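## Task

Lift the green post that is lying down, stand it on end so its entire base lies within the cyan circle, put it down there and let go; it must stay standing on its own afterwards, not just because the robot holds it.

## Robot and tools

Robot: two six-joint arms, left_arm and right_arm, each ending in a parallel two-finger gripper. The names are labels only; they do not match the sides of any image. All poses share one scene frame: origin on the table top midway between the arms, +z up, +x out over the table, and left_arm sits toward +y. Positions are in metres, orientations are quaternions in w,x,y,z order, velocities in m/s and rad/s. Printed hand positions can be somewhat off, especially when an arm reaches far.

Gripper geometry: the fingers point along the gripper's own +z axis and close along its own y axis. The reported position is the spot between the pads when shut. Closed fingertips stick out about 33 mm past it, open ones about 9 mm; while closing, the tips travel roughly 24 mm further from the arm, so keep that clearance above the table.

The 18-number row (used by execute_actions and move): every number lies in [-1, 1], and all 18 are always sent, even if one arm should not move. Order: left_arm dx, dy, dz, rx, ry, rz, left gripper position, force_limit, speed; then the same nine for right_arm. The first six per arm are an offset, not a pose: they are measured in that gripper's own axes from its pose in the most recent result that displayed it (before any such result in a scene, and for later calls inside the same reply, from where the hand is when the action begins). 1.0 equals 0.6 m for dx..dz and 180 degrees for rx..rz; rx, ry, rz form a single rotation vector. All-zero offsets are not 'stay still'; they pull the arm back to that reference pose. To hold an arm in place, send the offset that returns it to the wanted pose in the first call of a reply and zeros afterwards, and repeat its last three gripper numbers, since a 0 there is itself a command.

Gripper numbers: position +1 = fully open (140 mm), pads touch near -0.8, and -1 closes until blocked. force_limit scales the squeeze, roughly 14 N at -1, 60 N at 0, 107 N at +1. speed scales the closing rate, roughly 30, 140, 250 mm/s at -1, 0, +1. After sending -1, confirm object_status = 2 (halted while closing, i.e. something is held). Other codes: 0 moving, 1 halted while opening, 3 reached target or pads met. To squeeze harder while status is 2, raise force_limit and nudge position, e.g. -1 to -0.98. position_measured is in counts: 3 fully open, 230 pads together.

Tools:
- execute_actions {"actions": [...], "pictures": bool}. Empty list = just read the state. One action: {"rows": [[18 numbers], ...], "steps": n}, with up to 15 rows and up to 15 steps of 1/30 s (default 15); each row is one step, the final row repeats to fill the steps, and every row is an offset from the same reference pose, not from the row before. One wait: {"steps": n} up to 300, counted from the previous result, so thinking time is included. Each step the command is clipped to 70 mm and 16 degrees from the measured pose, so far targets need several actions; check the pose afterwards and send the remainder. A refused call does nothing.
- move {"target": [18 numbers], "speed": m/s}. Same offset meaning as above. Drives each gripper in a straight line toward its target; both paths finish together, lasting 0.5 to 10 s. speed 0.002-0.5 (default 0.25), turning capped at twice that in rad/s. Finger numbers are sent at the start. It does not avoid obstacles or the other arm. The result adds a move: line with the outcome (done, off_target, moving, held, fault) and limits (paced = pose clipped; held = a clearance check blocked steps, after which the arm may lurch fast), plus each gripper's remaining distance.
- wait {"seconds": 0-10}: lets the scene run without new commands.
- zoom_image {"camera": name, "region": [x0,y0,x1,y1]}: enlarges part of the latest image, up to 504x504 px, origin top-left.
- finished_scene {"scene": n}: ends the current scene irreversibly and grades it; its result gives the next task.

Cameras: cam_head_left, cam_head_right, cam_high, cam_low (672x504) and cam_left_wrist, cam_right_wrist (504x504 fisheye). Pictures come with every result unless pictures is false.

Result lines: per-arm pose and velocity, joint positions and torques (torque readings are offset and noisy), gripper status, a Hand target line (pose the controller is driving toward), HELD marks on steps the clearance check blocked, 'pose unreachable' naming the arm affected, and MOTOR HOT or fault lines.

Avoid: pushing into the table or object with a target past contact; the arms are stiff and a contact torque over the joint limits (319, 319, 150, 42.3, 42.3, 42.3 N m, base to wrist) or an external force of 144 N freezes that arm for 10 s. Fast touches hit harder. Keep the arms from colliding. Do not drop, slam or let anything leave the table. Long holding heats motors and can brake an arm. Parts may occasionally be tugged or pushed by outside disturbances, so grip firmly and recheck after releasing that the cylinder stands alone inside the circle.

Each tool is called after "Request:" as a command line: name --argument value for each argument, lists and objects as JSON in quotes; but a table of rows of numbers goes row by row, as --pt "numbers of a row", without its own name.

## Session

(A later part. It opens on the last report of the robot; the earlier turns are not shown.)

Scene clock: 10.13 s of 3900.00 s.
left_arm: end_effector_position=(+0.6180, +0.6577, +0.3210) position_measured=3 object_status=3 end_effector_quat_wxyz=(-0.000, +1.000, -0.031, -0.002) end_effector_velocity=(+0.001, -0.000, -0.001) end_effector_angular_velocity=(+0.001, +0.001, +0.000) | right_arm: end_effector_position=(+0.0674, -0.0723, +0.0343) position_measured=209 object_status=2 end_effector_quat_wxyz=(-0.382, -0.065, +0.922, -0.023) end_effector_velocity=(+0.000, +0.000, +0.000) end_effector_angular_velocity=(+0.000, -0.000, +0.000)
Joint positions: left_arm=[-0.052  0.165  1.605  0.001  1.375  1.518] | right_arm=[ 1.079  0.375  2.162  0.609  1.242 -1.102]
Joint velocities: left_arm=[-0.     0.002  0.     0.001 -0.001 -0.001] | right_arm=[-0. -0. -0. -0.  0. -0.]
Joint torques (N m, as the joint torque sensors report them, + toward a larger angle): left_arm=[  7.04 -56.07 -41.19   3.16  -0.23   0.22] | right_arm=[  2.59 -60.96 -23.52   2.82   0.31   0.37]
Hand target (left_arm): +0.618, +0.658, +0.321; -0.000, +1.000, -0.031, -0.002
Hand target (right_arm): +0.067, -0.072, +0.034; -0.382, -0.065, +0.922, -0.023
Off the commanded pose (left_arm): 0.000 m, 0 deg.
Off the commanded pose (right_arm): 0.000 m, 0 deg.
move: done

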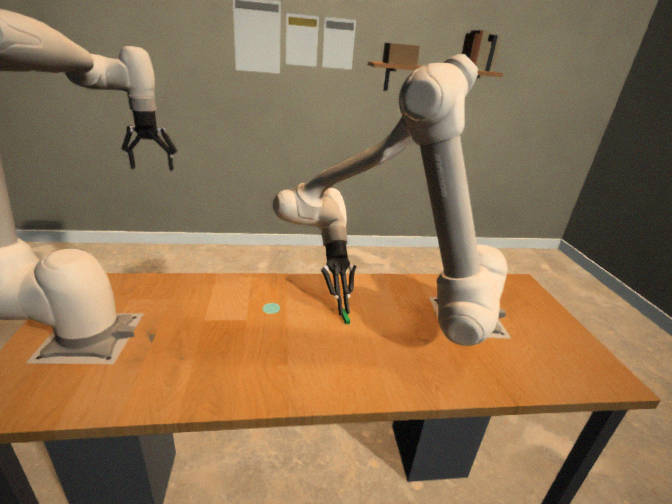

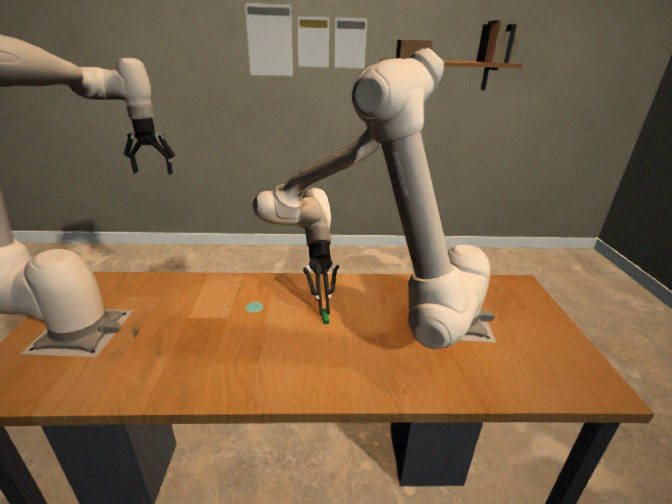

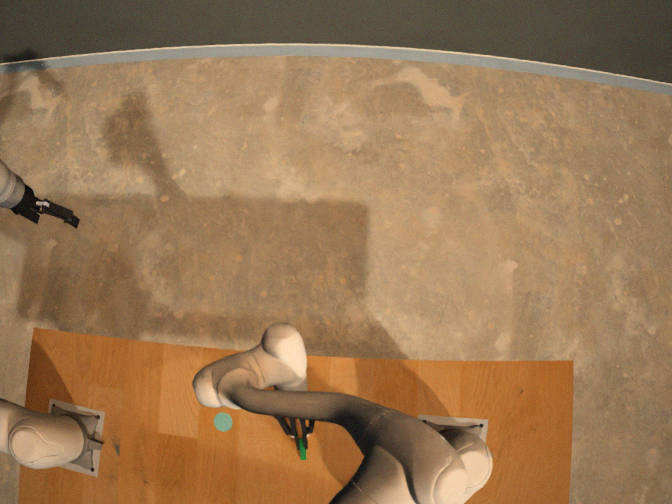

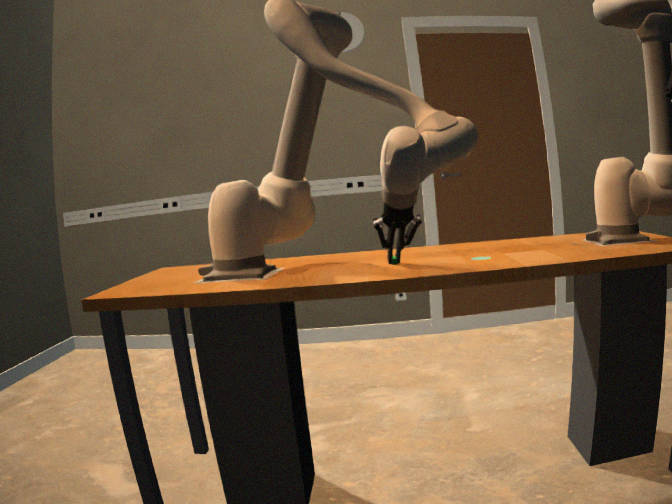

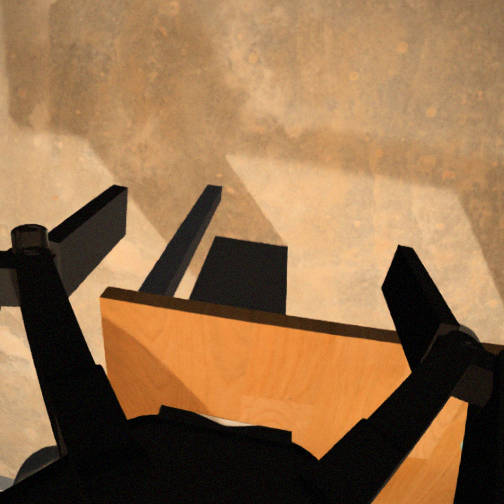

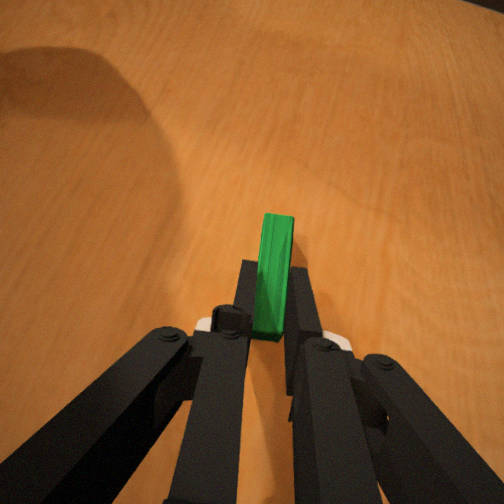

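Request:
move --target '[0,0,0,0,0,0,1,0,0,0.047,0,-0.047,0,0,0,-1,-0.2,-0.5]' --speed 0.15

Request:
move --target '[0,0,0,0,0,0,1,0,0,0.011,0.398,-0.071,0,-0.5,0,-1,-0.2,-0.5]' --speed 0.3

Request:
zoom_image --camera "cam_low" --region '[400,180,560,300]'

Scene clock: 12.00 s of 3900.00 s.
left_arm: end_effector_position=(+0.6180, +0.6577, +0.3210) position_measured=3 object_status=3 end_effector_quat_wxyz=(-0.000, +1.000, -0.031, -0.002) end_effector_velocity=(+0.000, -0.001, -0.000) end_effector_angular_velocity=(-0.001, +0.000, -0.001) | right_arm: end_effector_position=(+0.0674, -0.0726, +0.0742) position_measured=209 object_status=2 end_effector_quat_wxyz=(-0.382, -0.065, +0.922, -0.023) end_effector_velocity=(+0.000, +0.000, +0.000) end_effector_angular_velocity=(+0.001, +0.000, -0.000)
Joint positions: left_arm=[-0.052  0.165  1.605  0.001  1.375  1.518] | right_arm=[ 1.079  0.313  2.144  0.595  1.308 -1.055]
Joint velocities: left_arm=[-0.001  0.001 -0.    -0.001 -0.     0.   ] | right_arm=[-0.001 -0.    -0.001 -0.     0.001 -0.   ]
Joint torques (N m, as the joint torque sensors report them, + toward a larger angle): left_arm=[  5.53 -55.82 -40.39   3.42   0.21   0.09] | right_arm=[  1.08 -58.45 -28.63   3.62   2.09   0.19]
Hand target (left_arm): +0.618, +0.658, +0.321; -0.000, +1.000, -0.031, -0.002
Hand target (right_arm): +0.067, -0.073, +0.074; -0.382, -0.065, +0.922, -0.023
Off the commanded pose (left_arm): 0.000 m, 0 deg.
Off the commanded pose (right_arm): 0.000 m, 0 deg.
move: done

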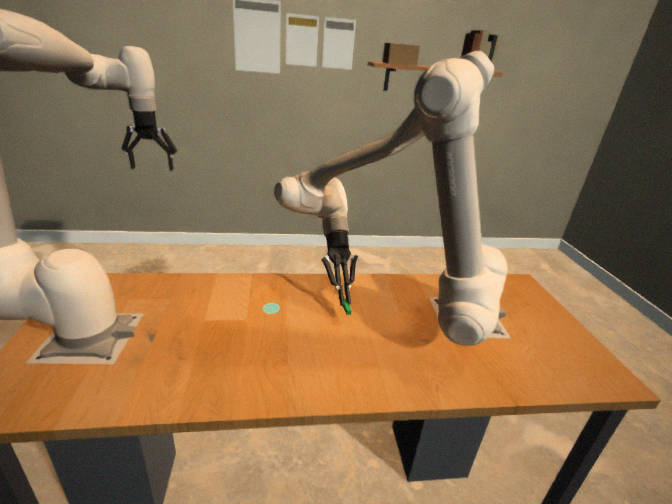

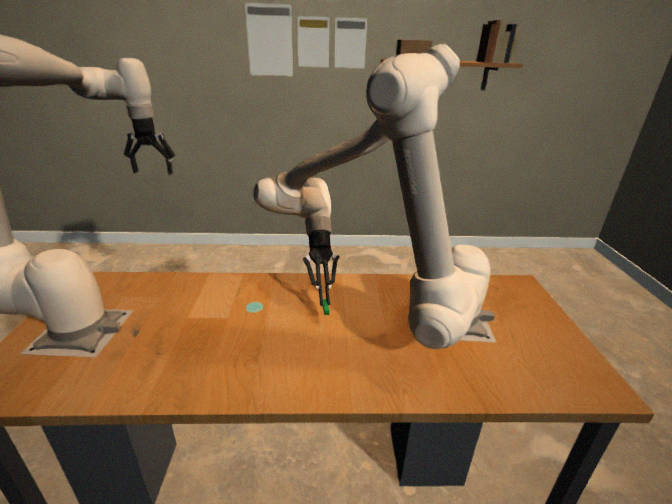

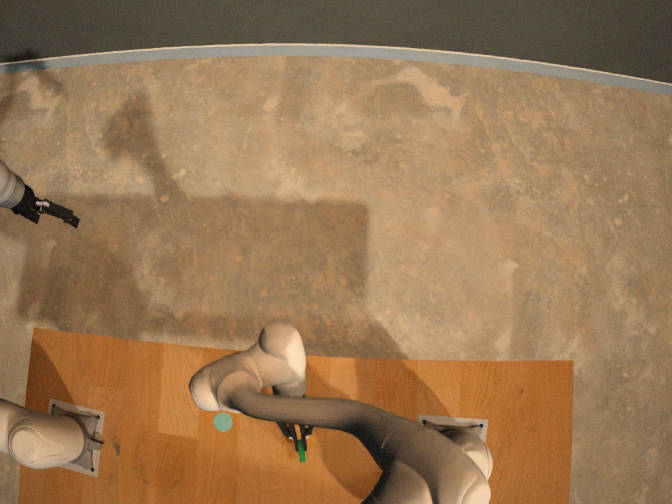

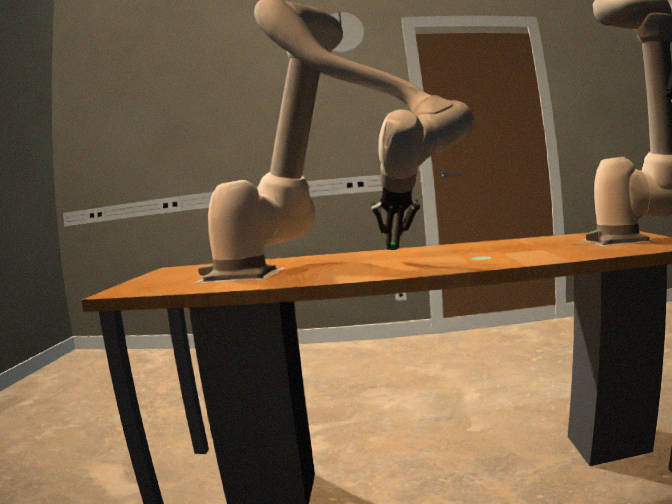

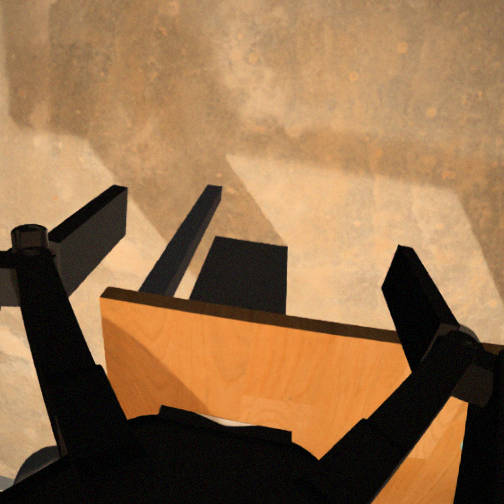

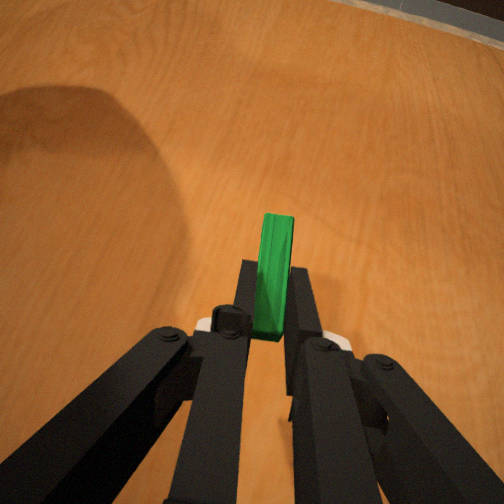

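Scene clock: 15.00 s of 3900.00 s.
left_arm: end_effector_position=(+0.6180, +0.6577, +0.3210) position_measured=3 object_status=3 end_effector_quat_wxyz=(-0.000, +1.000, -0.031, -0.002) end_effector_velocity=(-0.000, -0.000, +0.002) end_effector_angular_velocity=(+0.000, -0.003, -0.001) | right_arm: end_effector_position=(+0.0600, +0.1667, +0.1104) position_measured=209 object_status=2 end_effector_quat_wxyz=(+0.381, -0.063, +0.922, +0.030) end_effector_velocity=(+0.000, -0.001, -0.001) end_effector_angular_velocity=(-0.002, -0.001, -0.000)
Joint positions: left_arm=[-0.052  0.165  1.605  0.001  1.375  1.518] | right_arm=[ 1.907  0.439  1.85  -0.875  1.154  0.623]
Joint velocities: left_arm=[-0.001 -0.002 -0.     0.001 -0.     0.   ] | right_arm=[-0.     0.001  0.001 -0.001  0.001  0.   ]
Joint torques (N m, as the joint torque sensors report them, + toward a larger angle): left_arm=[  4.22 -56.93 -40.12   3.43  -0.09   0.21] | right_arm=[  1.93 -74.8  -30.57   0.98   1.44   0.25]
Hand target (left_arm): +0.618, +0.658, +0.321; -0.000, +1.000, -0.031, -0.002
Hand target (right_arm): +0.060, +0.167, +0.110; +0.381, -0.063, +0.922, +0.029
Off the commanded pose (left_arm): 0.000 m, 0 deg.
Off the commanded pose (right_arm): 0.001 m, 0 deg.
move: done

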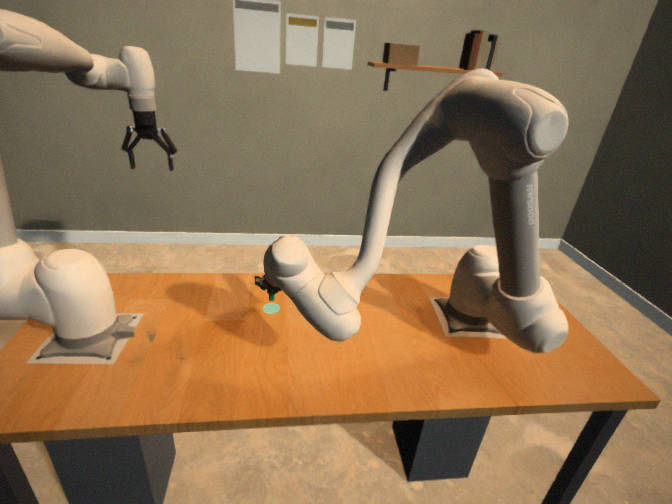

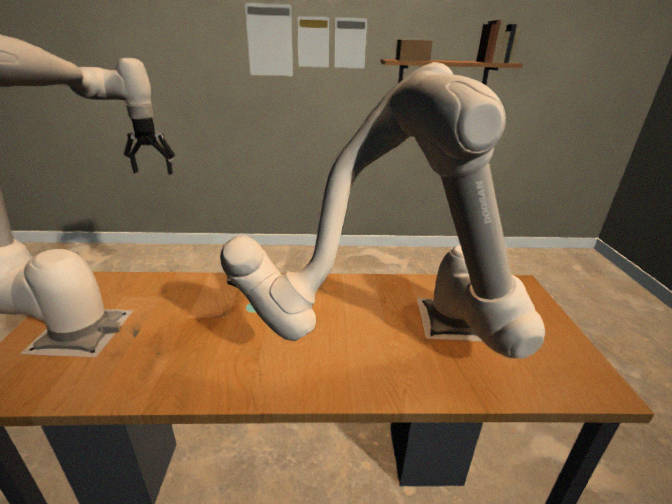

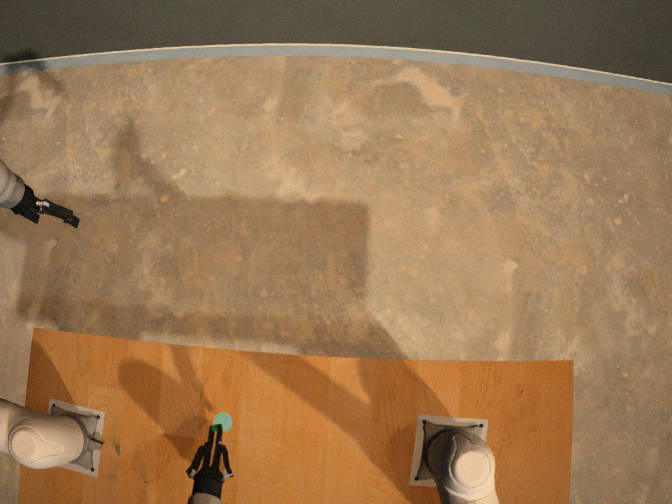

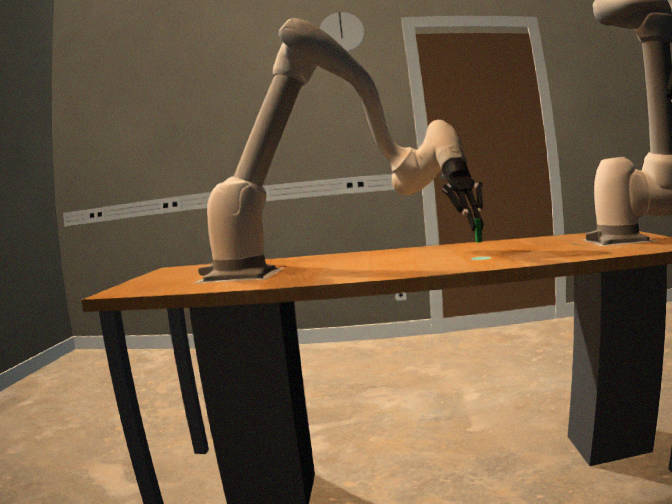

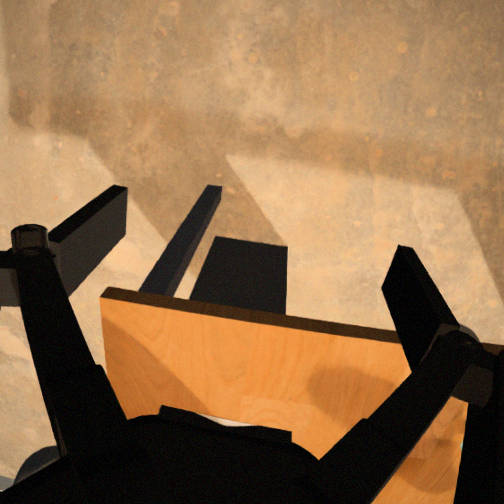

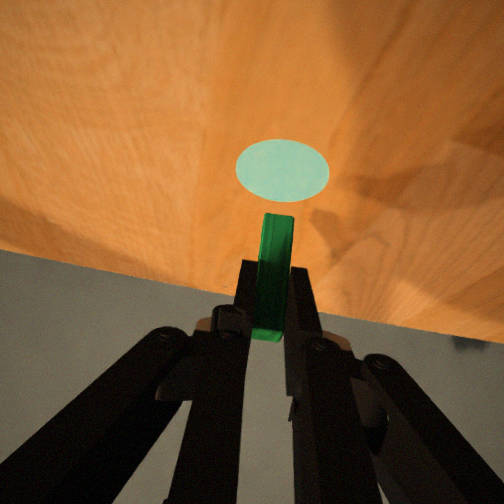

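Region (400, 180, 560, 300) of cam_low's 672x504 image, scaled by 3.150, with more detail than that image has; it fills the top 378 rows of this view, and the rest is white.

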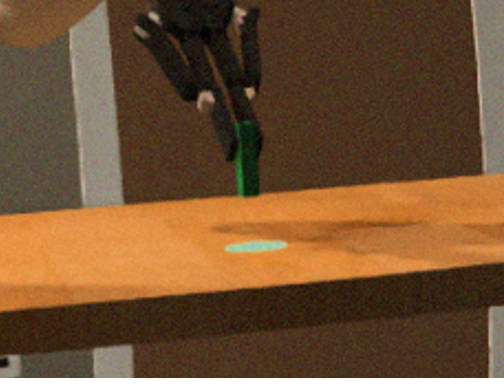

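Lower 32 mm.

Request:
move --target '[0,0,0,0,0,0,1,0,0,0.038,0,0.038,0,0,0,-1,-0.2,-0.5]' --speed 0.05

Request:
zoom_image --camera "cam_low" --region '[440,210,520,280]'

Scene clock: 16.33 s of 3900.00 s.
left_arm: end_effector_position=(+0.6180, +0.6577, +0.3210) position_measured=3 object_status=3 end_effector_quat_wxyz=(-0.000, +1.000, -0.031, -0.002) end_effector_velocity=(+0.000, +0.001, -0.000) end_effector_angular_velocity=(+0.000, +0.001, +0.001) | right_arm: end_effector_position=(+0.0599, +0.1669, +0.0782) position_measured=209 object_status=2 end_effector_quat_wxyz=(+0.381, -0.063, +0.922, +0.030) end_effector_velocity=(+0.000, +0.000, +0.000) end_effector_angular_velocity=(-0.000, -0.000, -0.001)
Joint positions: left_arm=[-0.052  0.165  1.605  0.001  1.375  1.518] | right_arm=[ 1.907  0.476  1.867 -0.894  1.12   0.669]
Joint velocities: left_arm=[ 0.001  0.001 -0.     0.     0.001 -0.   ] | right_arm=[-0.     0.    -0.    -0.     0.001  0.   ]
Joint torques (N m, as the joint torque sensors report them, + toward a larger angle): left_arm=[  7.81 -54.73 -40.31   3.69   0.2    0.  ] | right_arm=[  2.35 -76.58 -28.66   1.05   1.41   0.39]
Hand target (left_arm): +0.618, +0.658, +0.321; -0.000, +1.000, -0.031, -0.002
Hand target (right_arm): +0.060, +0.167, +0.078; +0.381, -0.063, +0.922, +0.030
Off the commanded pose (left_arm): 0.000 m, 0 deg.
Off the commanded pose (right_arm): 0.000 m, 0 deg.
move: done

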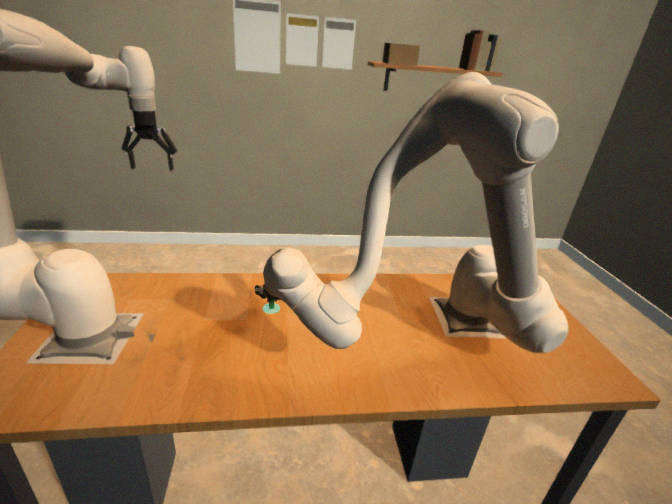

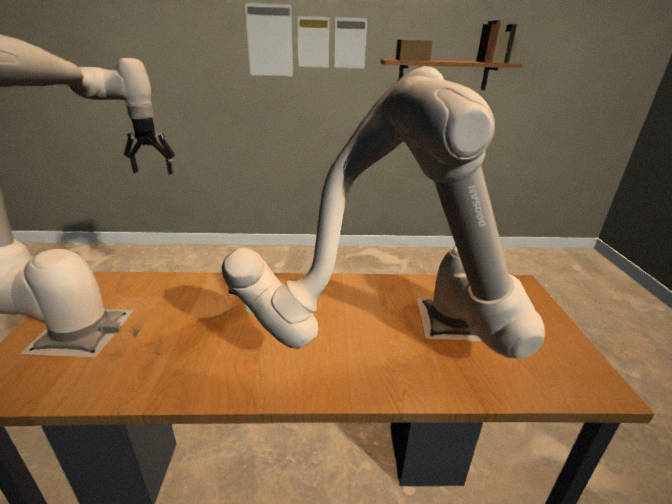

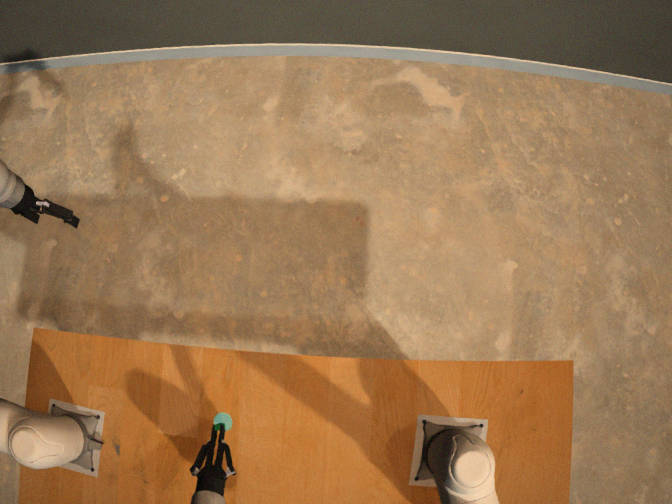

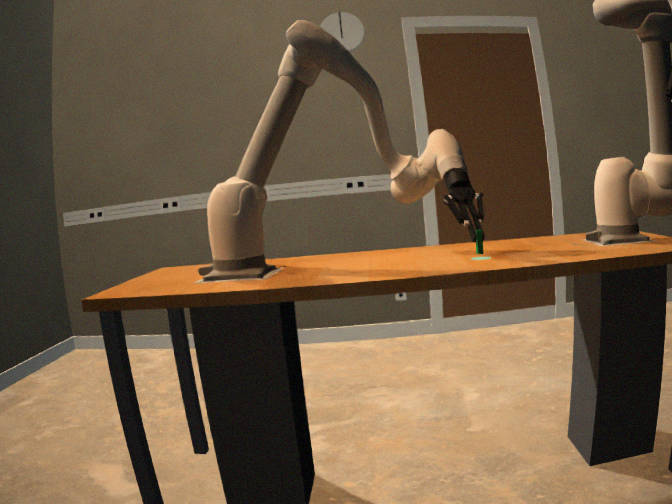

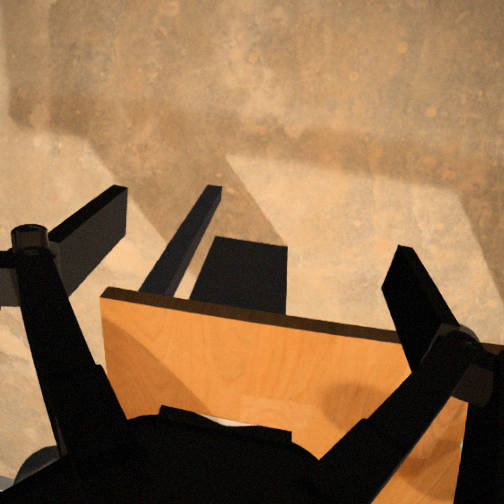

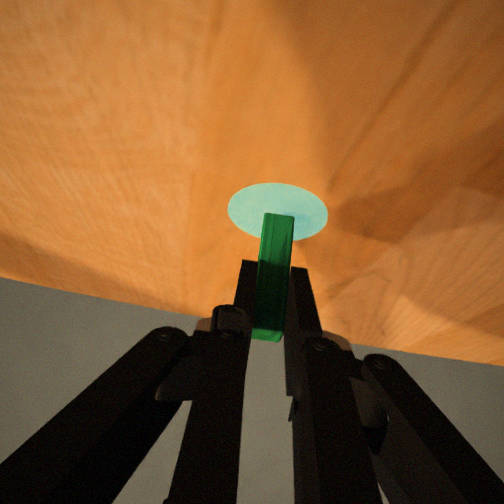

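Region (440, 210, 520, 280) of cam_low's 672x504 image, scaled by 6.300, with more detail than that image has; it fills the top 441 rows of this view, and the rest is white.

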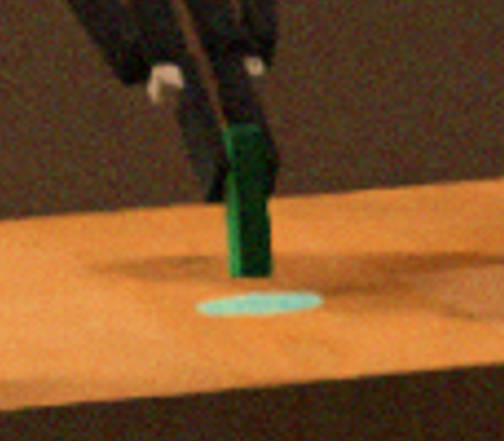

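Request:
move --target '[0,0,0,0,0,0,1,0,0,0.0083,0,0.0153,0,0,0,-1,-0.2,-0.5]' --speed 0.012

Request:
zoom_image --camera "cam_low" --region '[440,210,520,280]'

Scene clock: 17.97 s of 3900.00 s.
left_arm: end_effector_position=(+0.6180, +0.6577, +0.3210) position_measured=3 object_status=3 end_effector_quat_wxyz=(-0.000, +1.000, -0.031, -0.002) end_effector_velocity=(+0.000, +0.001, -0.001) end_effector_angular_velocity=(+0.001, +0.001, +0.001) | right_arm: end_effector_position=(+0.0628, +0.1674, +0.0682) position_measured=209 object_status=2 end_effector_quat_wxyz=(+0.381, -0.063, +0.922, +0.030) end_effector_velocity=(+0.000, -0.000, +0.000) end_effector_angular_velocity=(-0.000, -0.000, -0.000)
Joint positions: left_arm=[-0.052  0.165  1.605  0.001  1.375  1.518] | right_arm=[ 1.903  0.487  1.873 -0.903  1.107  0.682]
Joint velocities: left_arm=[ 0.001  0.001 -0.     0.001  0.    -0.   ] | right_arm=[-0.    -0.     0.001 -0.     0.    -0.   ]
Joint torques (N m, as the joint torque sensors report them, + toward a larger angle): left_arm=[  5.23 -54.19 -39.87   3.58   0.1    0.02] | right_arm=[  0.72 -77.17 -27.79   1.05   1.22   0.38]
Hand target (left_arm): +0.618, +0.658, +0.321; -0.000, +1.000, -0.031, -0.002
Hand target (right_arm): +0.063, +0.167, +0.068; +0.381, -0.063, +0.922, +0.030
Off the commanded pose (left_arm): 0.000 m, 0 deg.
Off the commanded pose (right_arm): 0.000 m, 0 deg.
move: done

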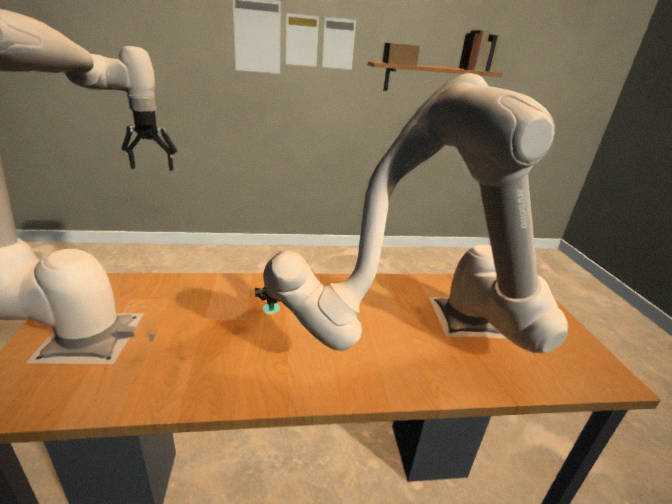

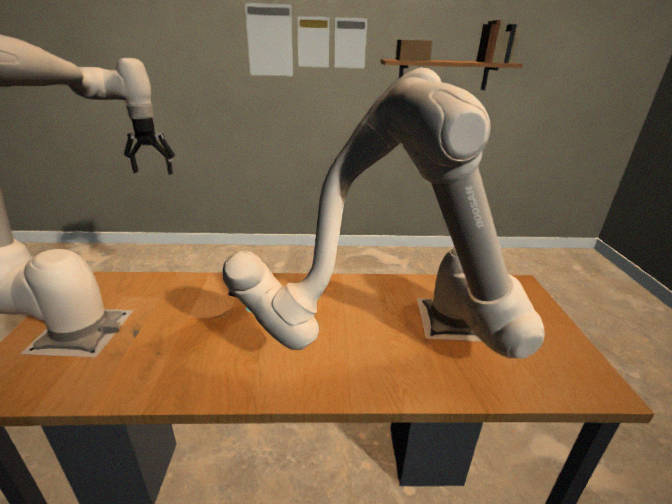

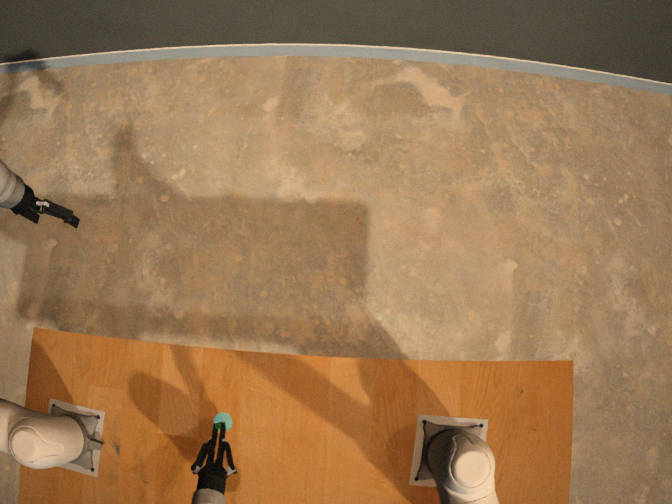

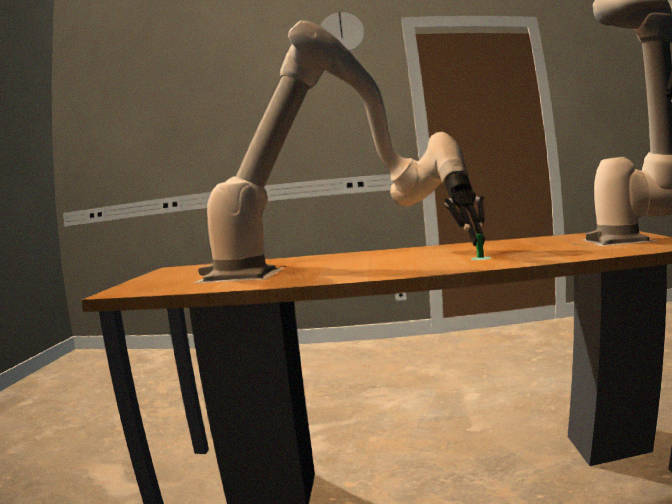

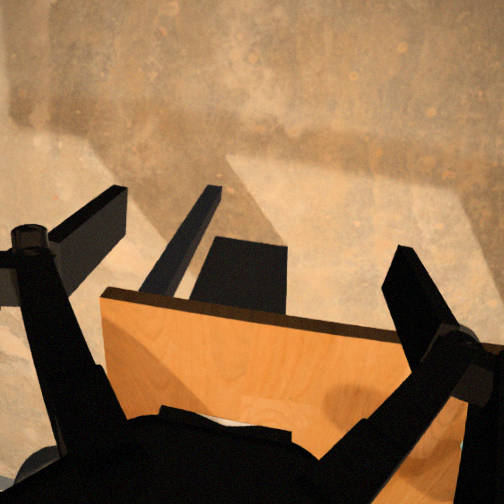

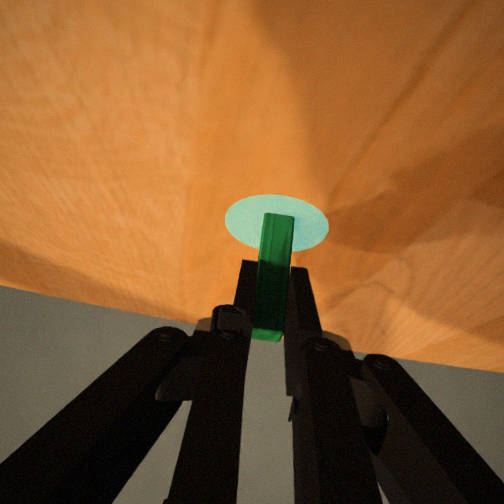

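Region (440, 210, 520, 280) of cam_low's 672x504 image, scaled by 6.300, with more detail than that image has; it fills the top 441 rows of this view, and the rest is white.

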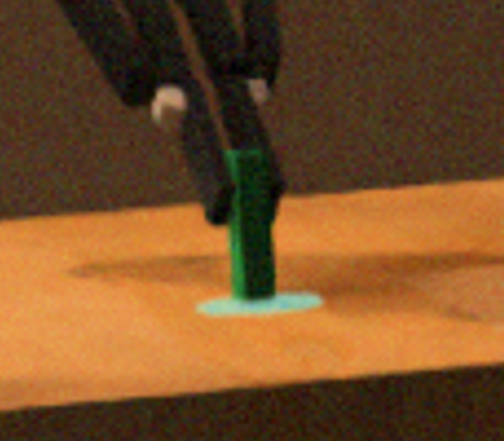

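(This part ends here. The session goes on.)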